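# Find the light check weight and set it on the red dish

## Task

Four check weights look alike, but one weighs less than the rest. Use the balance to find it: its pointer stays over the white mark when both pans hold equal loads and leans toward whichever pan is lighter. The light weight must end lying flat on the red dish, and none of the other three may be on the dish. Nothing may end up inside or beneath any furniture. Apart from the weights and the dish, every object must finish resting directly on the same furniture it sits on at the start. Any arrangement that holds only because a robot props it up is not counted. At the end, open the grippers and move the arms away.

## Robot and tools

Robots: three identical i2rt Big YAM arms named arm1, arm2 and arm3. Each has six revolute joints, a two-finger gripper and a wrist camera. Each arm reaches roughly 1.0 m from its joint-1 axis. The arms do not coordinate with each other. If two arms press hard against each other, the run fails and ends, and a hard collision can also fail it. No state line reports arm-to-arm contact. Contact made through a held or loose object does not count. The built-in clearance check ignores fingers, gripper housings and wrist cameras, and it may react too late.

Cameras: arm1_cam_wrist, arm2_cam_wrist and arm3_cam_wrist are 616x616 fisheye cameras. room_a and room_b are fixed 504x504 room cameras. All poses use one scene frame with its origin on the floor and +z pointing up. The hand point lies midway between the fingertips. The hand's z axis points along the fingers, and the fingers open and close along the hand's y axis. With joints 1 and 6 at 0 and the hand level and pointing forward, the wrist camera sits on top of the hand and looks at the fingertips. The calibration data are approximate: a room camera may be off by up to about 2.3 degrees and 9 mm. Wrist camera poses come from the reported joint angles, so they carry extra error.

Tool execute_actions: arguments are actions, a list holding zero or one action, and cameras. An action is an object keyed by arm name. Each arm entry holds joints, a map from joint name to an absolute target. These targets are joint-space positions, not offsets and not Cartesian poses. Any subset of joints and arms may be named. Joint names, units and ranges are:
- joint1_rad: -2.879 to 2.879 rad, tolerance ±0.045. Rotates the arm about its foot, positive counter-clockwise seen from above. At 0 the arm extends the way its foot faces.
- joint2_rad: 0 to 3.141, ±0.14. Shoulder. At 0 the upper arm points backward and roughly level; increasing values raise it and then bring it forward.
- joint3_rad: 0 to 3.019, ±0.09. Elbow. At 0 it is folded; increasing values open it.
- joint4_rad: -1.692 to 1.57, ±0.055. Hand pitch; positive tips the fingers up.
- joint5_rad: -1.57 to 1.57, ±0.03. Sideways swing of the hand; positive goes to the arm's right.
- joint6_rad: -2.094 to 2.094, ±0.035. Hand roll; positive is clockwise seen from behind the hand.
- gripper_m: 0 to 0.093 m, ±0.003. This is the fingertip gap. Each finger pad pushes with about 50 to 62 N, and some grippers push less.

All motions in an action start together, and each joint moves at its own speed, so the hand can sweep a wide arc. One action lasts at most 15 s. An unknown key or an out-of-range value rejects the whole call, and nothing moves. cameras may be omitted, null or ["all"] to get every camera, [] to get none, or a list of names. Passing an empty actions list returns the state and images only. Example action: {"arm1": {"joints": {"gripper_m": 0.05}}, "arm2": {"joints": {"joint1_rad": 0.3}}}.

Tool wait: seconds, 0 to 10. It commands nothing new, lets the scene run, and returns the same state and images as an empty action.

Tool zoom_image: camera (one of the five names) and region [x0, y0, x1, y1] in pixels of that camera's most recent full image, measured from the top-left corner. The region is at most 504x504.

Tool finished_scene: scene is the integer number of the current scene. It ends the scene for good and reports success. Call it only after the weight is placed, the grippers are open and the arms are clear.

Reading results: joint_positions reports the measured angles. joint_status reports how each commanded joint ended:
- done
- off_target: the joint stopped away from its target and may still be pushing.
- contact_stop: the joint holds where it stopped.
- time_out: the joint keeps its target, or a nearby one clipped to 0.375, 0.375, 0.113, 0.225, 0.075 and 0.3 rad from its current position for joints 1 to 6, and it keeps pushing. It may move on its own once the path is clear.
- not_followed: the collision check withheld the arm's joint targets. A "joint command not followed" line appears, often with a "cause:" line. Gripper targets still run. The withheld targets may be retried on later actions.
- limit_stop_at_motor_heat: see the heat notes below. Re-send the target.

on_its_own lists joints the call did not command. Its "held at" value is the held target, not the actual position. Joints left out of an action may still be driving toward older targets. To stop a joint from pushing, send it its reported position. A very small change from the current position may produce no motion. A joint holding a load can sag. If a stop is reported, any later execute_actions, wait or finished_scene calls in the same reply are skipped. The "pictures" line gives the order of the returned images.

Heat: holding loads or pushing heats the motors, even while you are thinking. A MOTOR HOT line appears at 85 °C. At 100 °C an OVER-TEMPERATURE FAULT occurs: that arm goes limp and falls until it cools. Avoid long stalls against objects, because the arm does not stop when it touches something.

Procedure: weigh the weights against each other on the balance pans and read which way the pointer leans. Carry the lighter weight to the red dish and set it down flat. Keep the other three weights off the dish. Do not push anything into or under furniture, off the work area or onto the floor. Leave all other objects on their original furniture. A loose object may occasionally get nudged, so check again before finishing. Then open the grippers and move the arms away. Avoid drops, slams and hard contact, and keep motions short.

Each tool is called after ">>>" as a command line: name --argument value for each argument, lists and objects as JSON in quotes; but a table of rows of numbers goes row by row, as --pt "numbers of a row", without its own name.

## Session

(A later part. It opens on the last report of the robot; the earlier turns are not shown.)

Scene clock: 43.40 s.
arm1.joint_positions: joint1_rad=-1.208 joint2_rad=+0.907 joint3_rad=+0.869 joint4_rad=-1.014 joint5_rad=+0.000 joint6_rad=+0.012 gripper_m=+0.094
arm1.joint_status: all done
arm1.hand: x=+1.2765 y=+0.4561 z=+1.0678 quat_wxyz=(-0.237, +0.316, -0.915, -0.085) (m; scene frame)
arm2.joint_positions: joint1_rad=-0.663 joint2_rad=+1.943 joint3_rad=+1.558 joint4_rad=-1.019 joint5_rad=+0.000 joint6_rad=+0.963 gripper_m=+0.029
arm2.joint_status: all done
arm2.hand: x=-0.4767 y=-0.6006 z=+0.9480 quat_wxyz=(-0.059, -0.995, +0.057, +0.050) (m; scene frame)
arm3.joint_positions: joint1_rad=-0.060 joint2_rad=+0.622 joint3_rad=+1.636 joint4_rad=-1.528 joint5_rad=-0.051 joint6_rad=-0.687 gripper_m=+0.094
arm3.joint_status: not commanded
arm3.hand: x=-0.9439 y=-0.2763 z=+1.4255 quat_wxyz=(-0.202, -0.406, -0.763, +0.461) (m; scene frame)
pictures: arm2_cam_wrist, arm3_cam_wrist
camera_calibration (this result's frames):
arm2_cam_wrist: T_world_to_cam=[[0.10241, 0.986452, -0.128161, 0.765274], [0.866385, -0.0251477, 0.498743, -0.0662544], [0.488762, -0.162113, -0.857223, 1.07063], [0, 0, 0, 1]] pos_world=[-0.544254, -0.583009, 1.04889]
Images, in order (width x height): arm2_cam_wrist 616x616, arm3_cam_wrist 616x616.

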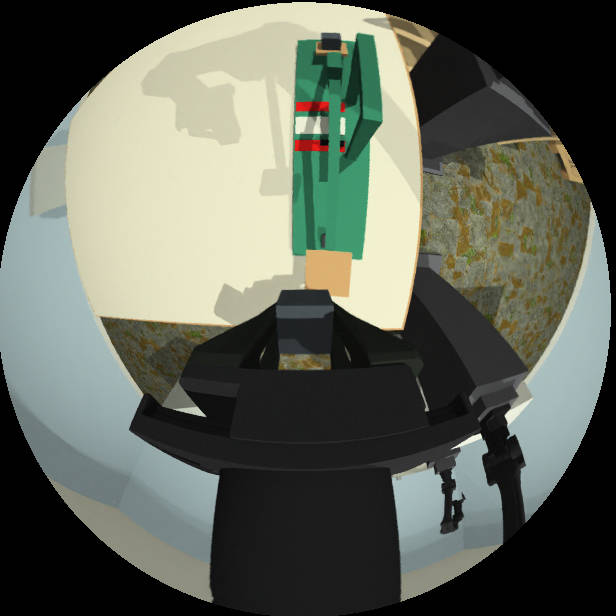

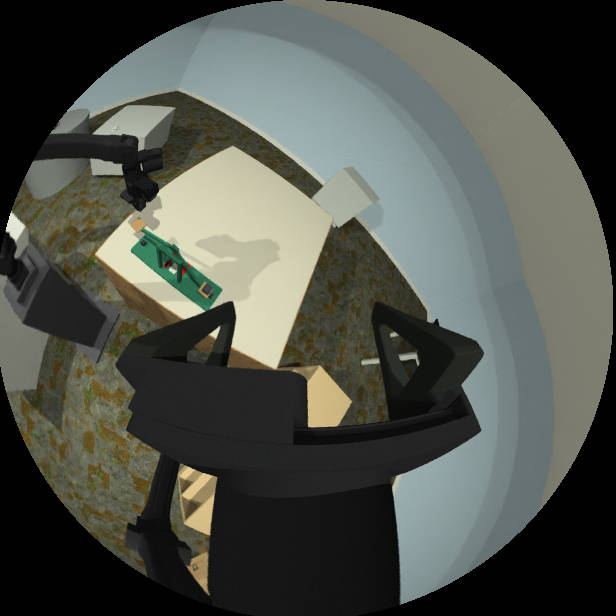

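>>> execute_actions --actions '[{"arm2": {"joints": {"joint1_rad": 2.168, "joint2_rad": 1.89, "joint3_rad": 1.26, "joint4_rad": -0.65, "joint6_rad": 0.0}}, "arm1": {"joints": {"joint1_rad": 0.9}}}]' --cameras '["arm2_cam_wrist", "arm1_cam_wrist", "room_a", "room_b"]'

Scene clock: 46.57 s.
arm1.joint_positions: joint1_rad=+0.892 joint2_rad=+0.907 joint3_rad=+0.869 joint4_rad=-1.012 joint5_rad=-0.001 joint6_rad=+0.012 gripper_m=+0.094
arm1.joint_status: all done
arm1.hand: x=+0.6835 y=+0.3641 z=+1.0725 quat_wxyz=(-0.042, +0.948, -0.182, -0.256) (m; scene frame)
arm2.joint_positions: joint1_rad=+2.178 joint2_rad=+1.905 joint3_rad=+1.264 joint4_rad=-0.649 joint5_rad=-0.002 joint6_rad=+0.008 gripper_m=+0.029
arm2.joint_status: all done
arm2.hand: x=+0.4308 y=+0.1680 z=+0.8903 quat_wxyz=(-0.138, +0.263, -0.954, -0.046) (m; scene frame)
arm3.joint_positions: joint1_rad=-0.060 joint2_rad=+0.622 joint3_rad=+1.636 joint4_rad=-1.528 joint5_rad=-0.051 joint6_rad=-0.687 gripper_m=+0.094
arm3.joint_status: not commanded
arm3.hand: x=-0.9439 y=-0.2763 z=+1.4255 quat_wxyz=(-0.202, -0.406, -0.763, +0.461) (m; scene frame)
pictures: arm1_cam_wrist, arm2_cam_wrist, room_a, room_b
camera_calibration (this result's frames):
arm1_cam_wrist: T_world_to_cam=[[0.365506, 0.930753, -0.0101953, -0.577711], [0.925303, -0.362132, 0.112578, -0.61574], [0.10109, -0.0505815, -0.993591, 1.14079], [0, 0, 0, 1]] pos_world=[0.66558, 0.37243, 1.19691]
arm2_cam_wrist: T_world_to_cam=[[0.518947, -0.854592, -0.0191653, -0.0604287], [-0.805068, -0.496164, 0.325096, 0.149399], [-0.287334, -0.153278, -0.945487, 1.11366], [0, 0, 0, 1]] pos_world=[0.471627, 0.193184, 1.00322]
Images, in order (width x height): arm1_cam_wrist 616x616, arm2_cam_wrist 616x616, room_a 504x504, room_b 504x504.

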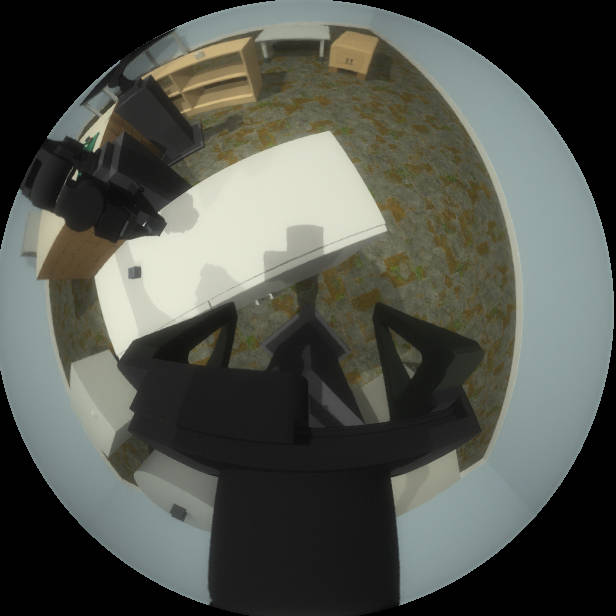

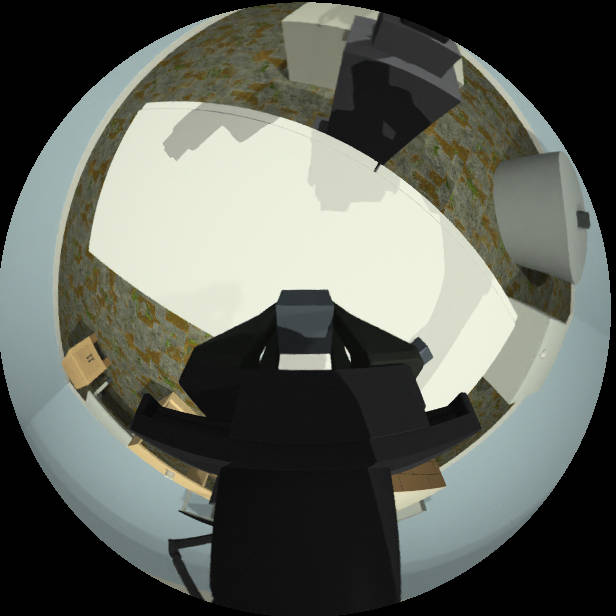

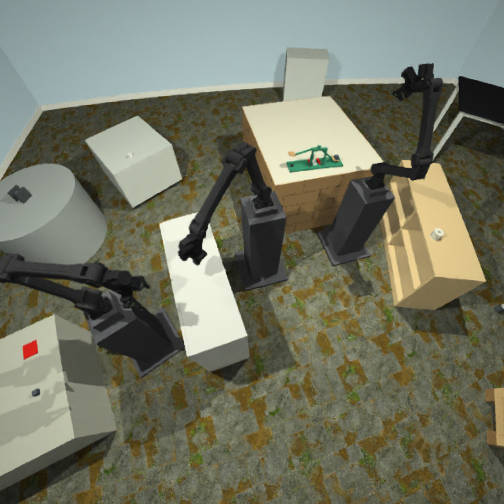

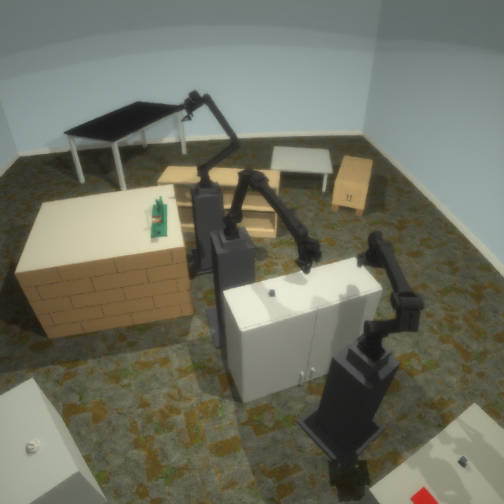

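>>> zoom_image --camera "arm1_cam_wrist" --region '[60, 120, 260, 320]'

>>> zoom_image --camera "arm2_cam_wrist" --region '[360, 280, 530, 420]'

Region (60, 120, 260, 320) of arm1_cam_wrist's 616x616 image, scaled by 2.520, with more detail than that image has.

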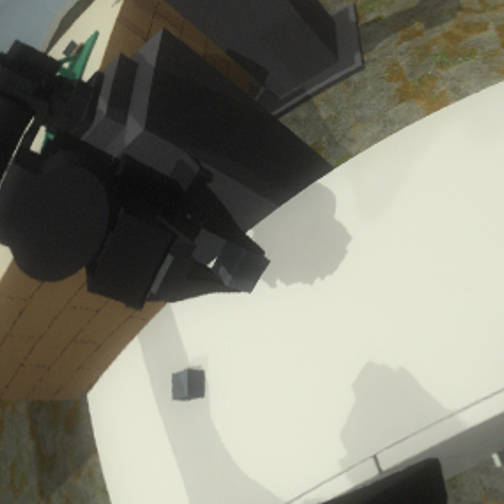

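Region (360, 280, 530, 420) of arm2_cam_wrist's 616x616 image, scaled by 2.965, with more detail than that image has; it fills the top 415 rows of this view, and the rest is white.

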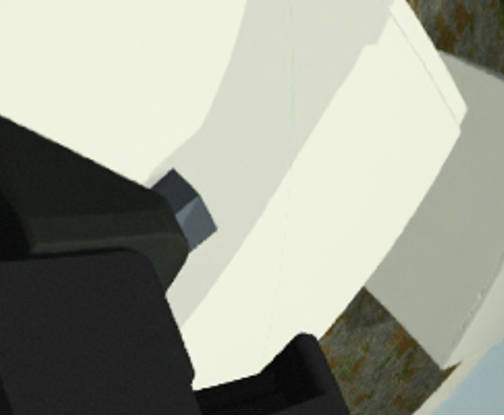

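>>> execute_actions --actions '[{"arm2": {"joints": {"joint2_rad": 2.06, "joint3_rad": 1.227, "joint4_rad": -0.483}}}]' --cameras '["arm2_cam_wrist", "arm1_cam_wrist", "room_b"]'

Scene clock: 49.60 s.
arm1.joint_positions: joint1_rad=+0.892 joint2_rad=+0.907 joint3_rad=+0.869 joint4_rad=-1.012 joint5_rad=-0.001 joint6_rad=+0.012 gripper_m=+0.094
arm1.joint_status: not commanded
arm1.hand: x=+0.6835 y=+0.3641 z=+1.0725 quat_wxyz=(-0.042, +0.948, -0.182, -0.256) (m; scene frame)
arm2.joint_positions: joint1_rad=+2.178 joint2_rad=+2.063 joint3_rad=+1.214 joint4_rad=-0.493 joint5_rad=-0.002 joint6_rad=+0.008 gripper_m=+0.029
arm2.joint_status: all done
arm2.hand: x=+0.4177 y=+0.1612 z=+0.7948 quat_wxyz=(-0.113, +0.264, -0.957, -0.038) (m; scene frame)
arm3.joint_positions: joint1_rad=-0.060 joint2_rad=+0.622 joint3_rad=+1.636 joint4_rad=-1.528 joint5_rad=-0.051 joint6_rad=-0.687 gripper_m=+0.094
arm3.joint_status: not commanded
arm3.hand: x=-0.9439 y=-0.2763 z=+1.4255 quat_wxyz=(-0.202, -0.406, -0.763, +0.461) (m; scene frame)
pictures: arm1_cam_wrist, arm2_cam_wrist, room_b
camera_calibration (this result's frames):
arm1_cam_wrist: T_world_to_cam=[[0.365506, 0.930753, -0.0101953, -0.577711], [0.925303, -0.362132, 0.112578, -0.61574], [0.10109, -0.0505815, -0.993591, 1.14079], [0, 0, 0, 1]] pos_world=[0.66558, 0.37243, 1.19691]
arm2_cam_wrist: T_world_to_cam=[[0.518564, -0.854827, -0.0190477, -0.0611797], [-0.789198, -0.487086, 0.37405, 0.119425], [-0.329026, -0.178936, -0.927213, 1.02561], [0, 0, 0, 1]] pos_world=[0.463427, 0.189391, 0.905123]
Images, in order (width x height): arm1_cam_wrist 616x616, arm2_cam_wrist 616x616, room_b 504x504.

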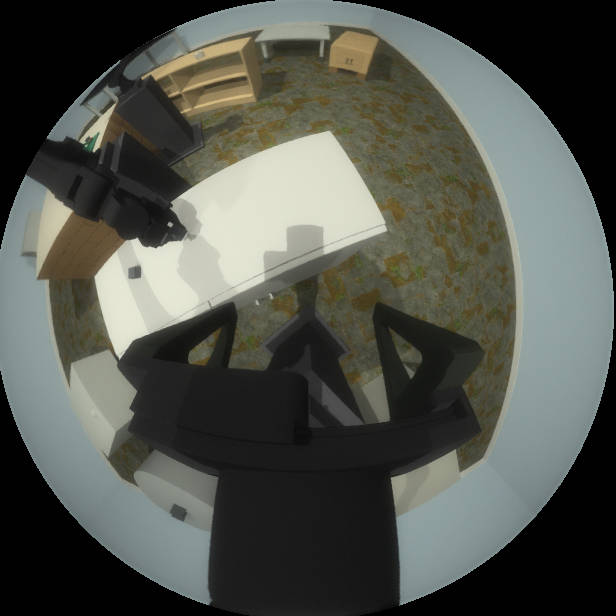

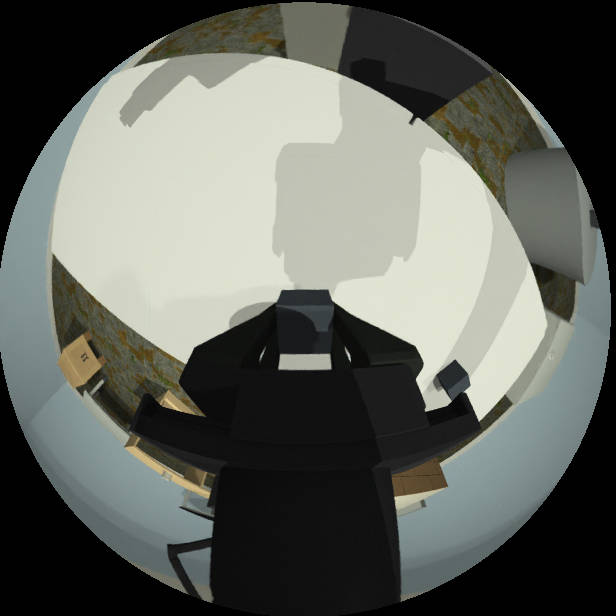

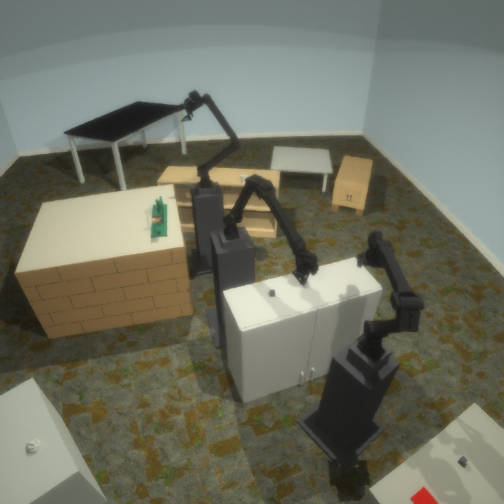

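>>> zoom_image --camera "arm1_cam_wrist" --region '[110, 180, 230, 290]'

>>> zoom_image --camera "arm2_cam_wrist" --region '[400, 320, 520, 420]'

>>> zoom_image --camera "room_b" --region '[250, 240, 350, 310]'

Region (110, 180, 230, 290) of arm1_cam_wrist's 616x616 image, scaled by 4.200, with more detail than that image has; it fills the top 462 rows of this view, and the rest is white.

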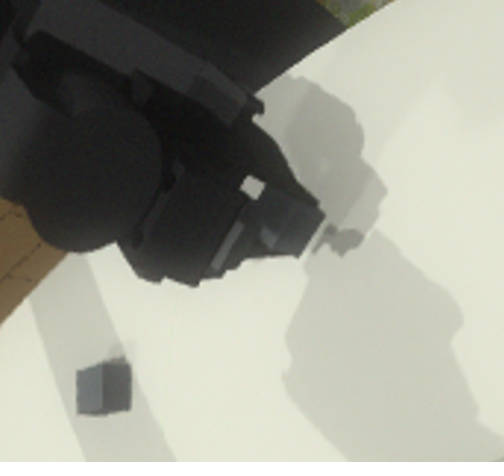

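Region (400, 320, 520, 420) of arm2_cam_wrist's 616x616 image, scaled by 4.200, with more detail than that image has.

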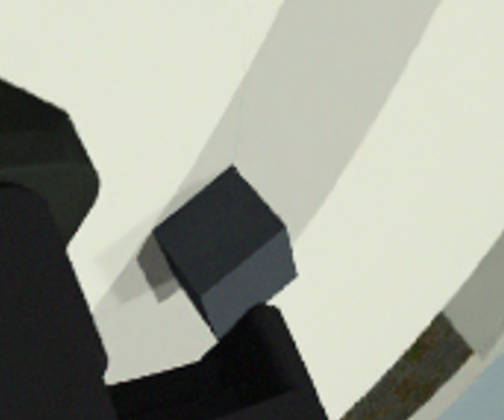

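Region (250, 240, 350, 310) of room_b's 504x504 image, scaled by 5.040, with more detail than that image has; it fills the top 353 rows of this view, and the rest is white.

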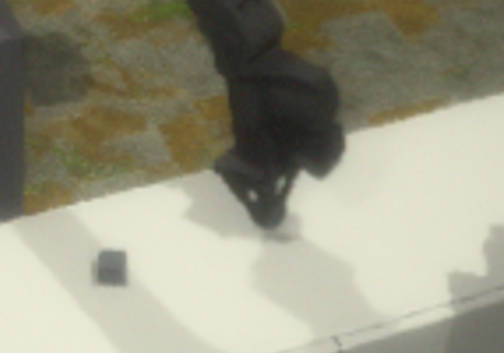

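>>> execute_actions --actions '[{"arm2": {"joints": {"joint2_rad": 2.133, "joint4_rad": -0.404}}}]' --cameras '["arm2_cam_wrist", "arm1_cam_wrist", "room_b"]'

Scene clock: 52.10 s.
arm1.joint_positions: joint1_rad=+0.892 joint2_rad=+0.907 joint3_rad=+0.869 joint4_rad=-1.012 joint5_rad=-0.001 joint6_rad=+0.012 gripper_m=+0.094
arm1.joint_status: not commanded
arm1.hand: x=+0.6835 y=+0.3641 z=+1.0725 quat_wxyz=(-0.042, +0.948, -0.182, -0.256) (m; scene frame)
arm2.joint_positions: joint1_rad=+2.177 joint2_rad=+2.113 joint3_rad=+1.214 joint4_rad=-0.411 joint5_rad=-0.001 joint6_rad=+0.007 gripper_m=+0.029
arm2.joint_status: all done
arm2.hand: x=+0.4247 y=+0.1653 z=+0.7725 quat_wxyz=(-0.128, +0.264, -0.955, -0.042) (m; scene frame)
arm3.joint_positions: joint1_rad=-0.060 joint2_rad=+0.622 joint3_rad=+1.636 joint4_rad=-1.528 joint5_rad=-0.051 joint6_rad=-0.687 gripper_m=+0.094
arm3.joint_status: not commanded
arm3.hand: x=-0.9439 y=-0.2763 z=+1.4255 quat_wxyz=(-0.202, -0.406, -0.763, +0.461) (m; scene frame)
pictures: arm1_cam_wrist, arm2_cam_wrist, room_b
camera_calibration (this result's frames):
arm1_cam_wrist: T_world_to_cam=[[0.365506, 0.930753, -0.0101953, -0.577711], [0.925303, -0.362132, 0.112578, -0.61574], [0.10109, -0.0505815, -0.993591, 1.14079], [0, 0, 0, 1]] pos_world=[0.66558, 0.37243, 1.19691]
arm2_cam_wrist: T_world_to_cam=[[0.51894, -0.854617, -0.018189, -0.0625586], [-0.799509, -0.492787, 0.343433, 0.16435], [-0.302467, -0.163679, -0.939001, 1.00327], [0, 0, 0, 1]] pos_world=[0.467318, 0.191739, 0.884487]
Images, in order (width x height): arm1_cam_wrist 616x616, arm2_cam_wrist 616x616, room_b 504x504.

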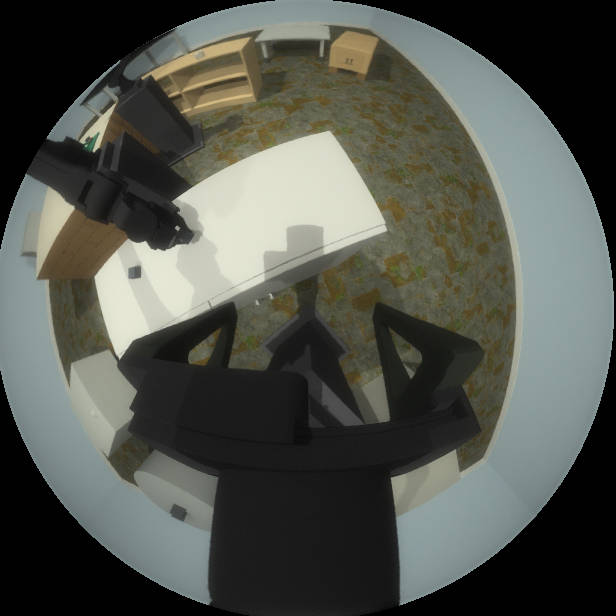

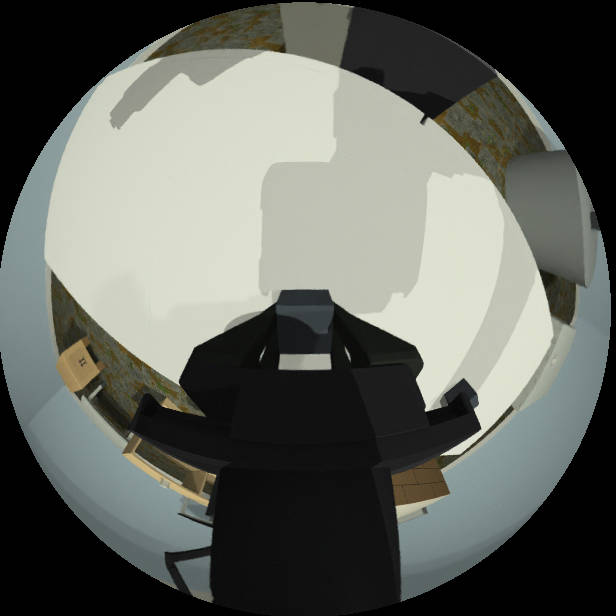

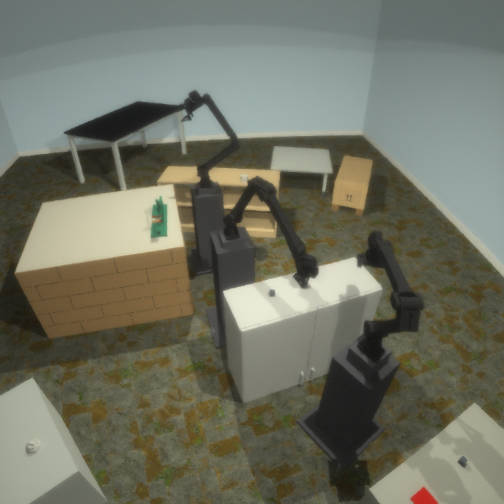

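>>> zoom_image --camera "arm1_cam_wrist" --region '[140, 190, 240, 280]'

>>> zoom_image --camera "room_b" --region '[260, 250, 340, 310]'

Region (140, 190, 240, 280) of arm1_cam_wrist's 616x616 image, scaled by 5.040, with more detail than that image has; it fills the top 454 rows of this view, and the rest is white.

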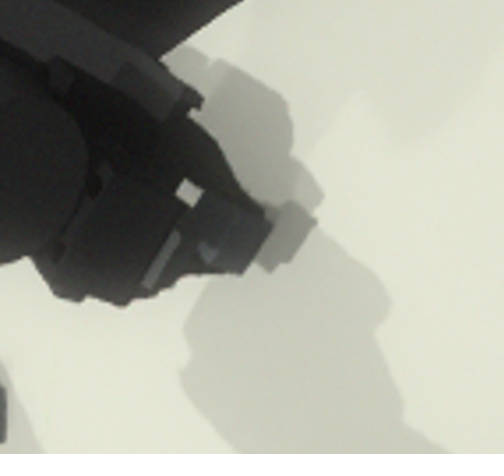

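Region (260, 250, 340, 310) of room_b's 504x504 image, scaled by 6.300, with more detail than that image has; it fills the top 378 rows of this view, and the rest is white.

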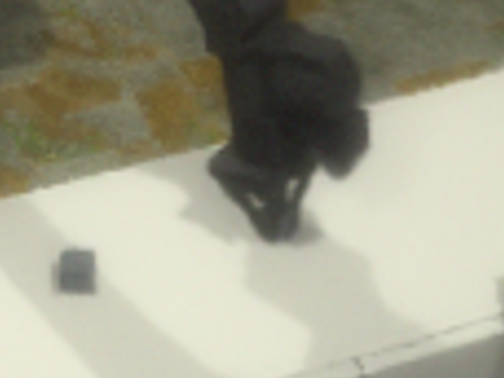

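>>> execute_actions --actions '[{"arm2": {"joints": {"joint2_rad": 2.16, "joint4_rad": -0.388}}}]' --cameras '["arm2_cam_wrist", "arm1_cam_wrist", "room_a"]'

Scene clock: 52.90 s.
arm1.joint_positions: joint1_rad=+0.892 joint2_rad=+0.907 joint3_rad=+0.869 joint4_rad=-1.012 joint5_rad=-0.001 joint6_rad=+0.012 gripper_m=+0.094
arm1.joint_status: not commanded
arm1.hand: x=+0.6835 y=+0.3641 z=+1.0725 quat_wxyz=(-0.042, +0.948, -0.182, -0.256) (m; scene frame)
arm2.joint_positions: joint1_rad=+2.177 joint2_rad=+2.114 joint3_rad=+1.214 joint4_rad=-0.403 joint5_rad=-0.001 joint6_rad=+0.007 gripper_m=+0.029
arm2.joint_status: all done
arm2.hand: x=+0.4260 y=+0.1661 z=+0.7722 quat_wxyz=(-0.132, +0.264, -0.955, -0.043) (m; scene frame)
arm3.joint_positions: joint1_rad=-0.060 joint2_rad=+0.622 joint3_rad=+1.636 joint4_rad=-1.528 joint5_rad=-0.051 joint6_rad=-0.687 gripper_m=+0.094
arm3.joint_status: not commanded
arm3.hand: x=-0.9439 y=-0.2763 z=+1.4255 quat_wxyz=(-0.202, -0.406, -0.763, +0.461) (m; scene frame)
pictures: arm1_cam_wrist, arm2_cam_wrist, room_a
camera_calibration (this result's frames):
arm1_cam_wrist: T_world_to_cam=[[0.365506, 0.930753, -0.0101953, -0.577711], [0.925303, -0.362132, 0.112578, -0.61574], [0.10109, -0.0505815, -0.993591, 1.14079], [0, 0, 0, 1]] pos_world=[0.66558, 0.37243, 1.19691]
arm2_cam_wrist: T_world_to_cam=[[0.518983, -0.854591, -0.0181997, -0.0625727], [-0.801428, -0.493881, 0.337335, 0.171602], [-0.297272, -0.160485, -0.941209, 1.00245], [0, 0, 0, 1]] pos_world=[0.468002, 0.192156, 0.88449]
Images, in order (width x height): arm1_cam_wrist 616x616, arm2_cam_wrist 616x616, room_a 504x504.

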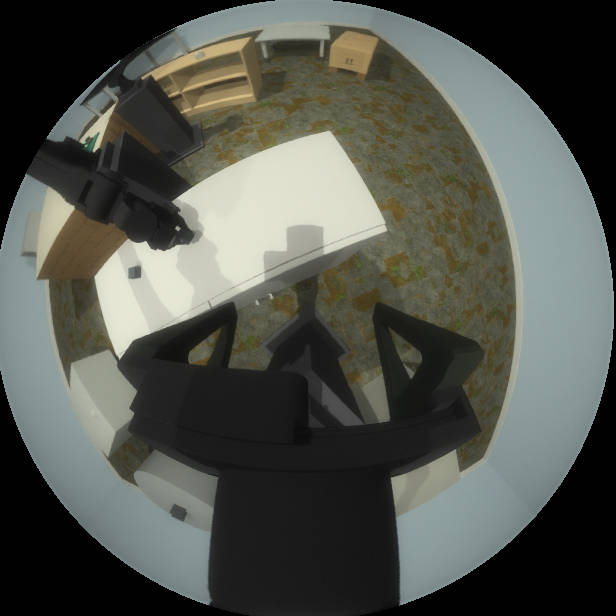

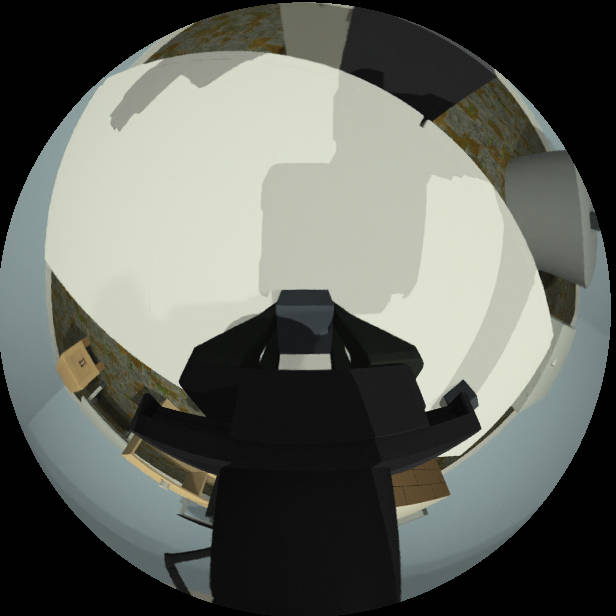

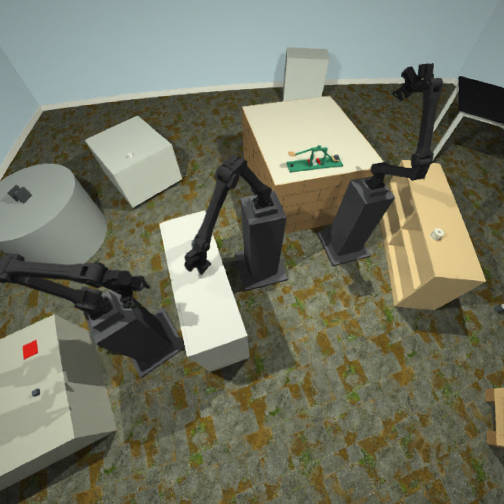

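>>> execute_actions --actions '[]' --cameras '["arm1_cam_wrist"]'

Scene clock: 53.03 s.
arm1.joint_positions: joint1_rad=+0.892 joint2_rad=+0.907 joint3_rad=+0.869 joint4_rad=-1.012 joint5_rad=-0.001 joint6_rad=+0.012 gripper_m=+0.094
arm1.joint_status: not commanded
arm1.hand: x=+0.6835 y=+0.3641 z=+1.0725 quat_wxyz=(-0.042, +0.948, -0.182, -0.256) (m; scene frame)
arm2.joint_positions: joint1_rad=+2.177 joint2_rad=+2.114 joint3_rad=+1.214 joint4_rad=-0.403 joint5_rad=-0.001 joint6_rad=+0.007 gripper_m=+0.029
arm2.joint_status: all done
arm2.hand: x=+0.4260 y=+0.1661 z=+0.7722 quat_wxyz=(-0.132, +0.264, -0.955, -0.043) (m; scene frame)
arm3.joint_positions: joint1_rad=-0.060 joint2_rad=+0.622 joint3_rad=+1.636 joint4_rad=-1.528 joint5_rad=-0.051 joint6_rad=-0.687 gripper_m=+0.094
arm3.joint_status: not commanded
arm3.hand: x=-0.9439 y=-0.2763 z=+1.4255 quat_wxyz=(-0.202, -0.406, -0.763, +0.461) (m; scene frame)
pictures: arm1_cam_wrist
camera_calibration (this result's frames):
arm1_cam_wrist: T_world_to_cam=[[0.365506, 0.930753, -0.0101953, -0.577711], [0.925303, -0.362132, 0.112578, -0.61574], [0.10109, -0.0505815, -0.993591, 1.14079], [0, 0, 0, 1]] pos_world=[0.66558, 0.37243, 1.19691]
Images, in order (width x height): arm1_cam_wrist 616x616.

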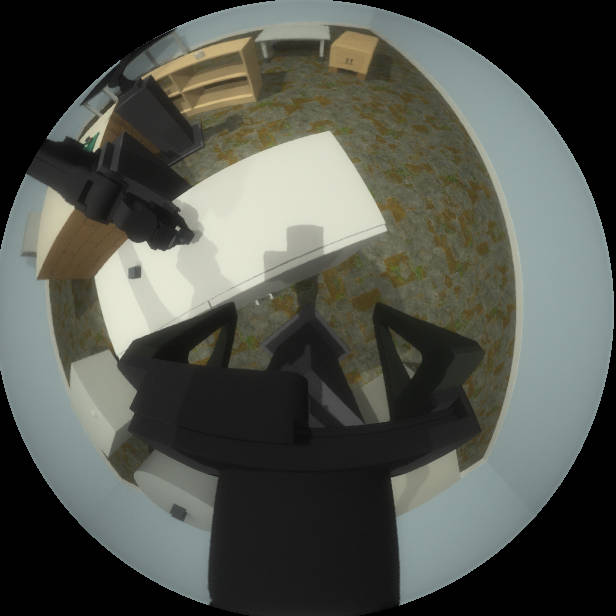

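>>> execute_actions --actions '[{"arm2": {"joints": {"joint2_rad": 2.114, "gripper_m": 0.06}}}]' --cameras '["arm2_cam_wrist", "arm1_cam_wrist"]'

Scene clock: 53.97 s.
arm1.joint_positions: joint1_rad=+0.892 joint2_rad=+0.907 joint3_rad=+0.869 joint4_rad=-1.012 joint5_rad=-0.001 joint6_rad=+0.012 gripper_m=+0.094
arm1.joint_status: not commanded
arm1.hand: x=+0.6835 y=+0.3641 z=+1.0725 quat_wxyz=(-0.042, +0.948, -0.182, -0.256) (m; scene frame)
arm2.joint_positions: joint1_rad=+2.177 joint2_rad=+2.114 joint3_rad=+1.214 joint4_rad=-0.398 joint5_rad=-0.001 joint6_rad=+0.007 gripper_m=+0.060
arm2.joint_status: all done
arm2.hand: x=+0.4270 y=+0.1667 z=+0.7725 quat_wxyz=(-0.134, +0.263, -0.954, -0.044) (m; scene frame)
arm3.joint_positions: joint1_rad=-0.060 joint2_rad=+0.622 joint3_rad=+1.636 joint4_rad=-1.528 joint5_rad=-0.051 joint6_rad=-0.687 gripper_m=+0.094
arm3.joint_status: not commanded
arm3.hand: x=-0.9439 y=-0.2763 z=+1.4255 quat_wxyz=(-0.202, -0.406, -0.763, +0.461) (m; scene frame)
pictures: arm1_cam_wrist, arm2_cam_wrist
camera_calibration (this result's frames):
arm1_cam_wrist: T_world_to_cam=[[0.365506, 0.930753, -0.0101953, -0.577711], [0.925303, -0.362132, 0.112578, -0.61574], [0.10109, -0.0505815, -0.993591, 1.14079], [0, 0, 0, 1]] pos_world=[0.66558, 0.37243, 1.19691]
arm2_cam_wrist: T_world_to_cam=[[0.519015, -0.854571, -0.0182076, -0.0625793], [-0.802872, -0.494704, 0.332663, 0.176955], [-0.293291, -0.158039, -0.94287, 1.00234], [0, 0, 0, 1]] pos_world=[0.46853, 0.19247, 0.88507]
Images, in order (width x height): arm1_cam_wrist 616x616, arm2_cam_wrist 616x616.

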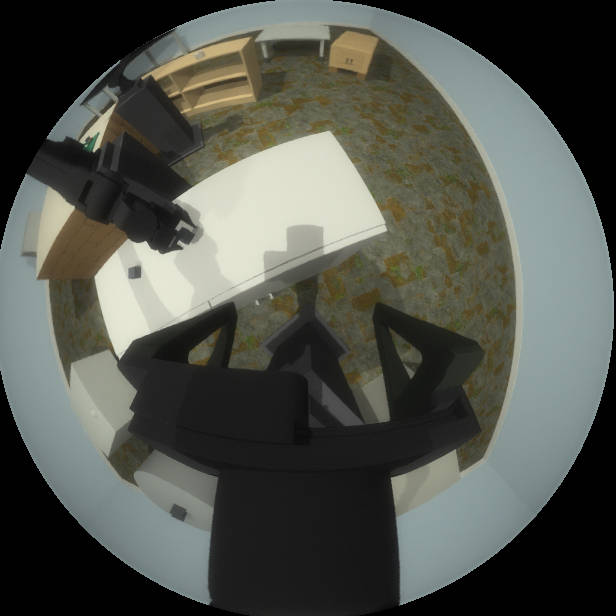

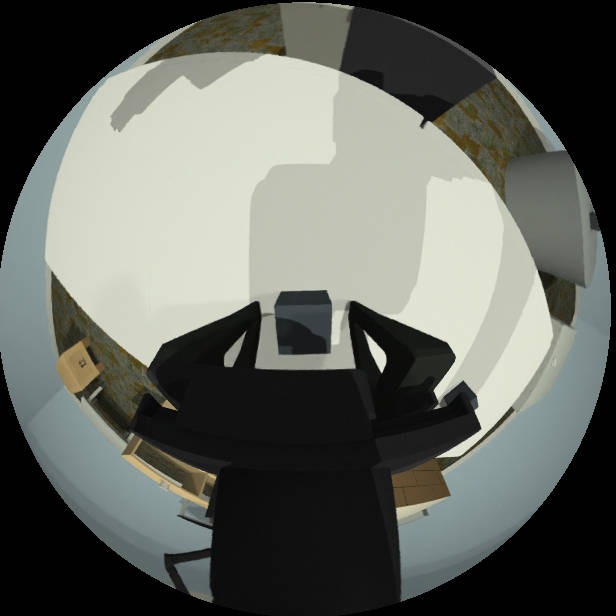

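>>> execute_actions --actions '[{"arm2": {"joints": {"joint2_rad": 0.8}}, "arm1": {"joints": {"joint1_rad": 1.39, "joint2_rad": 1.28, "joint3_rad": 1.0, "joint4_rad": -1.275, "joint6_rad": -0.43}}}]' --cameras '["arm1_cam_wrist", "room_a", "room_b"]'

Scene clock: 56.97 s.
arm1.joint_positions: joint1_rad=+1.387 joint2_rad=+1.291 joint3_rad=+0.970 joint4_rad=-1.266 joint5_rad=-0.001 joint6_rad=-0.416 gripper_m=+0.094
arm1.joint_status: all done
arm1.hand: x=+0.6681 y=+0.1962 z=+0.9775 quat_wxyz=(+0.003, +0.963, +0.269, +0.005) (m; scene frame)
arm2.joint_positions: joint1_rad=+2.177 joint2_rad=+0.793 joint3_rad=+1.214 joint4_rad=-0.390 joint5_rad=-0.001 joint6_rad=+0.007 gripper_m=+0.060
arm2.joint_status: all done
arm2.hand: x=+0.2707 y=+0.0625 z=+1.4988 quat_wxyz=(-0.693, +0.181, -0.668, -0.201) (m; scene frame)
arm3.joint_positions: joint1_rad=-0.060 joint2_rad=+0.622 joint3_rad=+1.636 joint4_rad=-1.528 joint5_rad=-0.051 joint6_rad=-0.687 gripper_m=+0.094
arm3.joint_status: not commanded
arm3.hand: x=-0.9439 y=-0.2763 z=+1.4255 quat_wxyz=(-0.202, -0.406, -0.763, +0.461) (m; scene frame)
pictures: arm1_cam_wrist, room_a, room_b
camera_calibration (this result's frames):
arm1_cam_wrist: T_world_to_cam=[[-0.520219, 0.854013, -0.00581246, 0.185788], [0.680792, 0.418793, 0.600945, -1.1188], [0.515649, 0.308666, -0.799269, 0.502107], [0, 0, 0, 1]] pos_world=[0.599411, 0.154896, 1.07474]
Images, in order (width x height): arm1_cam_wrist 616x616, room_a 504x504, room_b 504x504.

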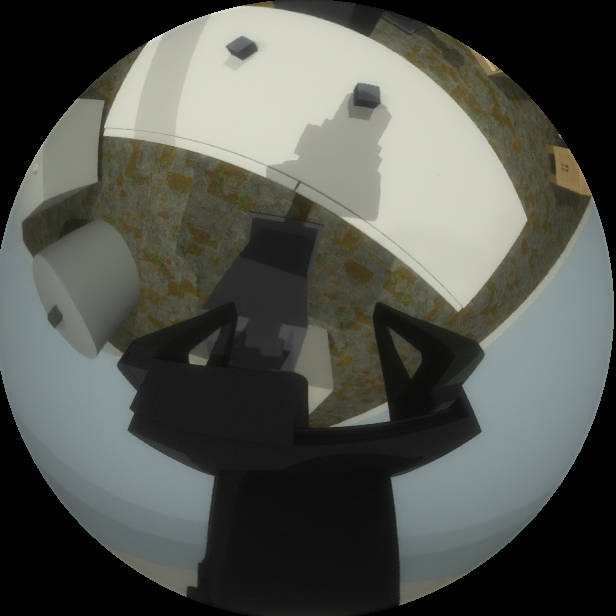

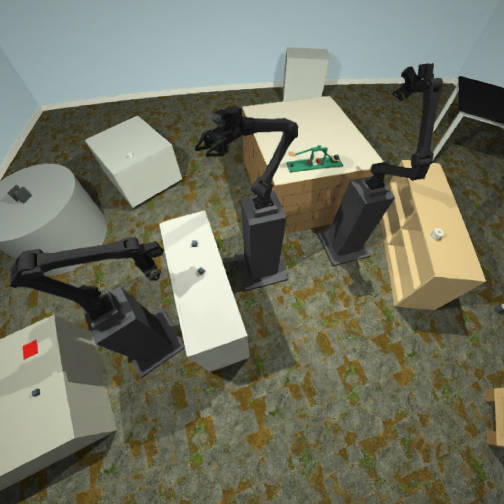

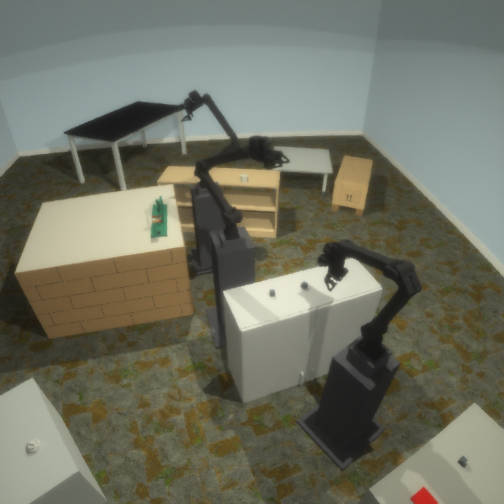

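>>> zoom_image --camera "arm1_cam_wrist" --region '[320, 60, 420, 140]'

Region (320, 60, 420, 140) of arm1_cam_wrist's 616x616 image, scaled by 5.040, with more detail than that image has; it fills the top 403 rows of this view, and the rest is white.

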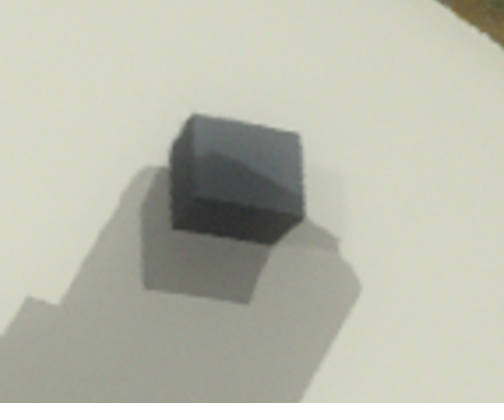

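>>> execute_actions --actions '[{"arm1": {"joints": {"joint1_rad": 1.425, "joint2_rad": 2.01, "joint3_rad": 1.595, "joint4_rad": -1.10}}}]' --cameras '["arm1_cam_wrist", "arm2_cam_wrist"]'

Scene clock: 59.67 s.
arm1.joint_positions: joint1_rad=+1.415 joint2_rad=+2.025 joint3_rad=+1.547 joint4_rad=-1.103 joint5_rad=-0.001 joint6_rad=-0.416 gripper_m=+0.094
arm1.joint_status: all done
arm1.hand: x=+0.4270 y=+0.1479 z=+0.8518 quat_wxyz=(+0.002, +0.959, +0.283, +0.002) (m; scene frame)
arm2.joint_positions: joint1_rad=+2.177 joint2_rad=+0.793 joint3_rad=+1.214 joint4_rad=-0.390 joint5_rad=-0.001 joint6_rad=+0.007 gripper_m=+0.060
arm2.joint_status: not commanded
arm2.hand: x=+0.2707 y=+0.0625 z=+1.4988 quat_wxyz=(-0.693, +0.181, -0.668, -0.201) (m; scene frame)
arm3.joint_positions: joint1_rad=-0.060 joint2_rad=+0.622 joint3_rad=+1.636 joint4_rad=-1.528 joint5_rad=-0.051 joint6_rad=-0.687 gripper_m=+0.094
arm3.joint_status: not commanded
arm3.hand: x=-0.9439 y=-0.2763 z=+1.4255 quat_wxyz=(-0.202, -0.406, -0.763, +0.461) (m; scene frame)
pictures: arm1_cam_wrist, arm2_cam_wrist
camera_calibration (this result's frames):
arm1_cam_wrist: T_world_to_cam=[[-0.544443, 0.838791, -0.003259, 0.111288], [0.672015, 0.43851, 0.596745, -0.854426], [0.501974, 0.322704, -0.802424, 0.547283], [0, 0, 0, 1]] pos_world=[0.360055, 0.104716, 0.94939]
arm2_cam_wrist: T_world_to_cam=[[0.526434, -0.850103, -0.0138869, -0.0660576], [-0.472071, -0.278672, -0.836356, 1.40735], [0.707118, 0.446842, -0.548011, 0.724363], [0, 0, 0, 1]] pos_world=[0.186935, 0.0123584, 1.57309]
Images, in order (width x height): arm1_cam_wrist 616x616, arm2_cam_wrist 616x616.

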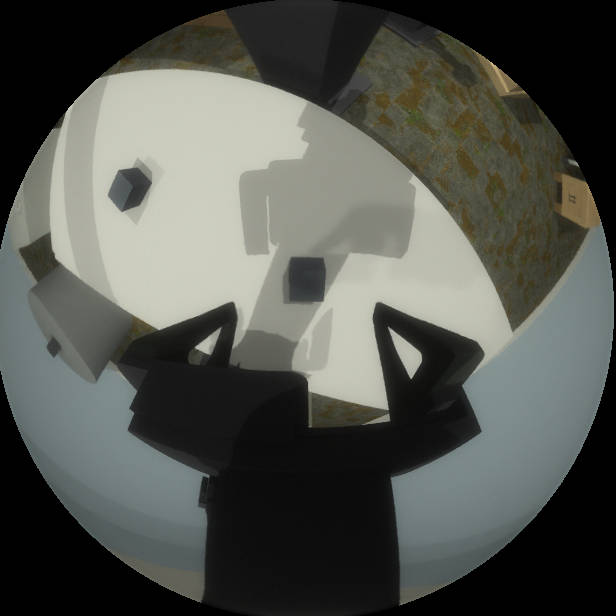

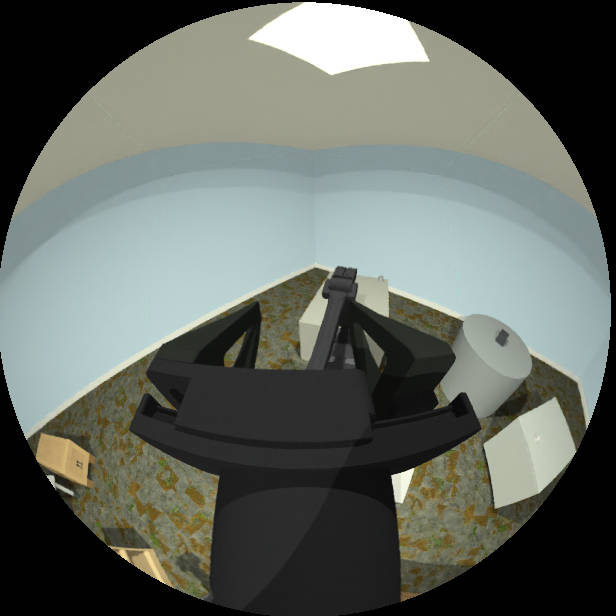

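>>> zoom_image --camera "arm1_cam_wrist" --region '[210, 220, 400, 350]'

Region (210, 220, 400, 350) of arm1_cam_wrist's 616x616 image, scaled by 2.653, with more detail than that image has; it fills the top 345 rows of this view, and the rest is white.

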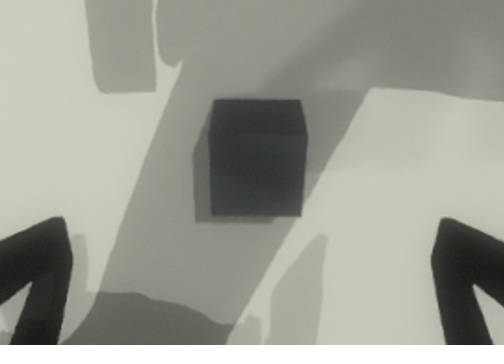

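>>> execute_actions --actions '[{"arm1": {"joints": {"joint1_rad": 1.397, "joint2_rad": 2.106, "joint3_rad": 1.483, "joint4_rad": -0.96}}}]' --cameras '["arm1_cam_wrist", "room_b"]'

Scene clock: 62.33 s.
arm1.joint_positions: joint1_rad=+1.410 joint2_rad=+2.102 joint3_rad=+1.471 joint4_rad=-0.969 joint5_rad=+0.001 joint6_rad=-0.419 gripper_m=+0.094
arm1.joint_status: all done
arm1.hand: x=+0.4379 y=+0.1526 z=+0.7837 quat_wxyz=(+0.003, +0.959, +0.282, +0.011) (m; scene frame)
arm2.joint_positions: joint1_rad=+2.177 joint2_rad=+0.793 joint3_rad=+1.214 joint4_rad=-0.390 joint5_rad=-0.001 joint6_rad=+0.007 gripper_m=+0.060
arm2.joint_status: not commanded
arm2.hand: x=+0.2707 y=+0.0625 z=+1.4988 quat_wxyz=(-0.693, +0.181, -0.668, -0.201) (m; scene frame)
arm3.joint_positions: joint1_rad=-0.060 joint2_rad=+0.622 joint3_rad=+1.636 joint4_rad=-1.528 joint5_rad=-0.051 joint6_rad=-0.687 gripper_m=+0.094
arm3.joint_status: not commanded
arm3.hand: x=-0.9439 y=-0.2763 z=+1.4255 quat_wxyz=(-0.202, -0.406, -0.763, +0.461) (m; scene frame)
pictures: arm1_cam_wrist, room_b
camera_calibration (this result's frames):
arm1_cam_wrist: T_world_to_cam=[[-0.542814, 0.839804, -0.00905974, 0.116788], [0.662048, 0.434507, 0.610652, -0.829166], [0.516765, 0.325473, -0.791847, 0.470489], [0, 0, 0, 1]] pos_world=[0.369209, 0.109068, 0.879945]
Images, in order (width x height): arm1_cam_wrist 616x616, room_b 504x504.

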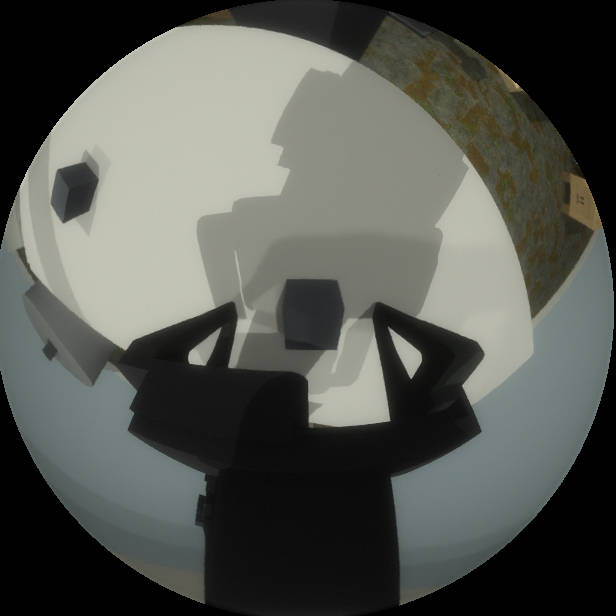

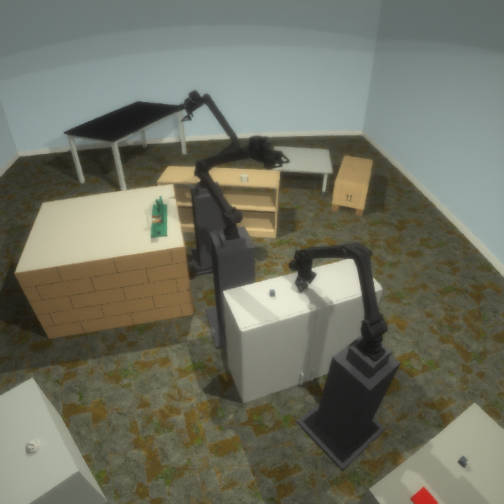

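>>> zoom_image --camera "arm1_cam_wrist" --region '[210, 250, 400, 380]'

Region (210, 250, 400, 380) of arm1_cam_wrist's 616x616 image, scaled by 2.653, with more detail than that image has; it fills the top 345 rows of this view, and the rest is white.

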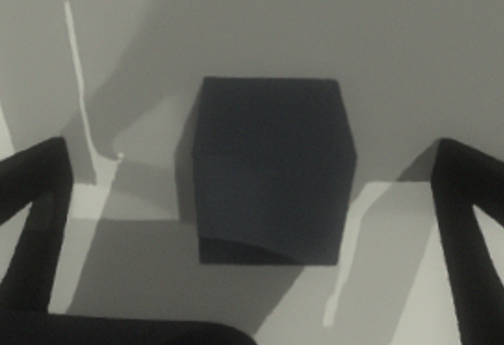

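>>> execute_actions --actions '[{"arm1": {"joints": {"joint4_rad": -0.94, "gripper_m": 0.02}}}]' --cameras '["arm1_cam_wrist", "room_b"]'

Scene clock: 63.77 s.
arm1.joint_positions: joint1_rad=+1.409 joint2_rad=+2.102 joint3_rad=+1.471 joint4_rad=-0.951 joint5_rad=+0.001 joint6_rad=-0.419 gripper_m=+0.030
arm1.joint_status: gripper_m off_target (ended at +0.030, target +0.020); the others done
arm1.hand: x=+0.4335 y=+0.1520 z=+0.7837 quat_wxyz=(+0.002, +0.959, +0.282, +0.002) (m; scene frame)
arm2.joint_positions: joint1_rad=+2.177 joint2_rad=+0.793 joint3_rad=+1.214 joint4_rad=-0.390 joint5_rad=-0.001 joint6_rad=+0.007 gripper_m=+0.060
arm2.joint_status: not commanded
arm2.hand: x=+0.2707 y=+0.0625 z=+1.4988 quat_wxyz=(-0.693, +0.181, -0.668, -0.201) (m; scene frame)
arm3.joint_positions: joint1_rad=-0.060 joint2_rad=+0.622 joint3_rad=+1.636 joint4_rad=-1.528 joint5_rad=-0.051 joint6_rad=-0.687 gripper_m=+0.094
arm3.joint_status: not commanded
arm3.hand: x=-0.9439 y=-0.2763 z=+1.4255 quat_wxyz=(-0.202, -0.406, -0.763, +0.461) (m; scene frame)
pictures: arm1_cam_wrist, room_b
camera_calibration (this result's frames):
arm1_cam_wrist: T_world_to_cam=[[-0.542527, 0.840035, -0.00242114, 0.10954], [0.672883, 0.436295, 0.59739, -0.820558], [0.502885, 0.322471, -0.801947, 0.487275], [0, 0, 0, 1]] pos_world=[0.366525, 0.108856, 0.881228]
Images, in order (width x height): arm1_cam_wrist 616x616, room_b 504x504.

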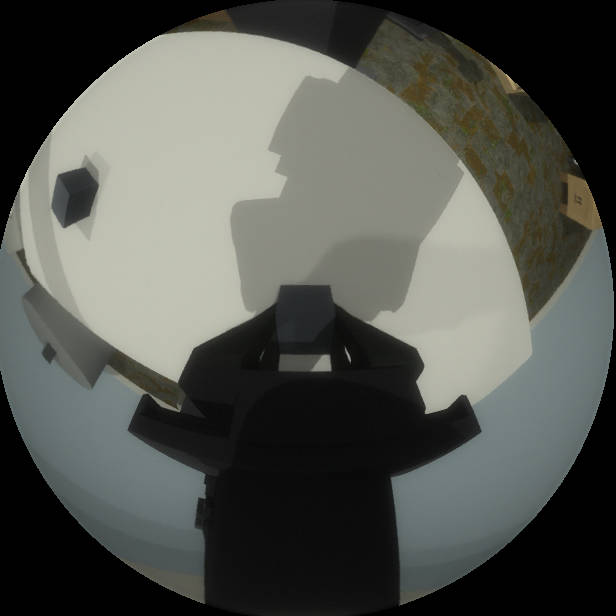

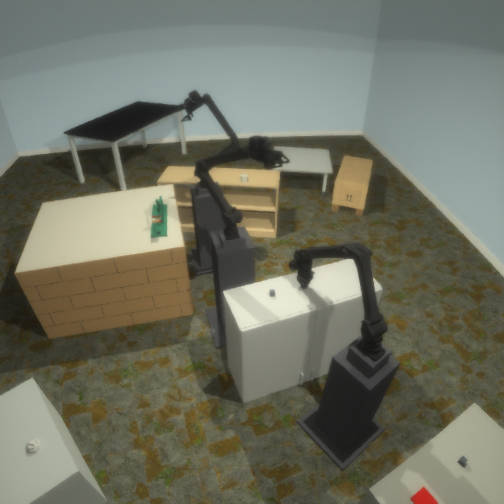

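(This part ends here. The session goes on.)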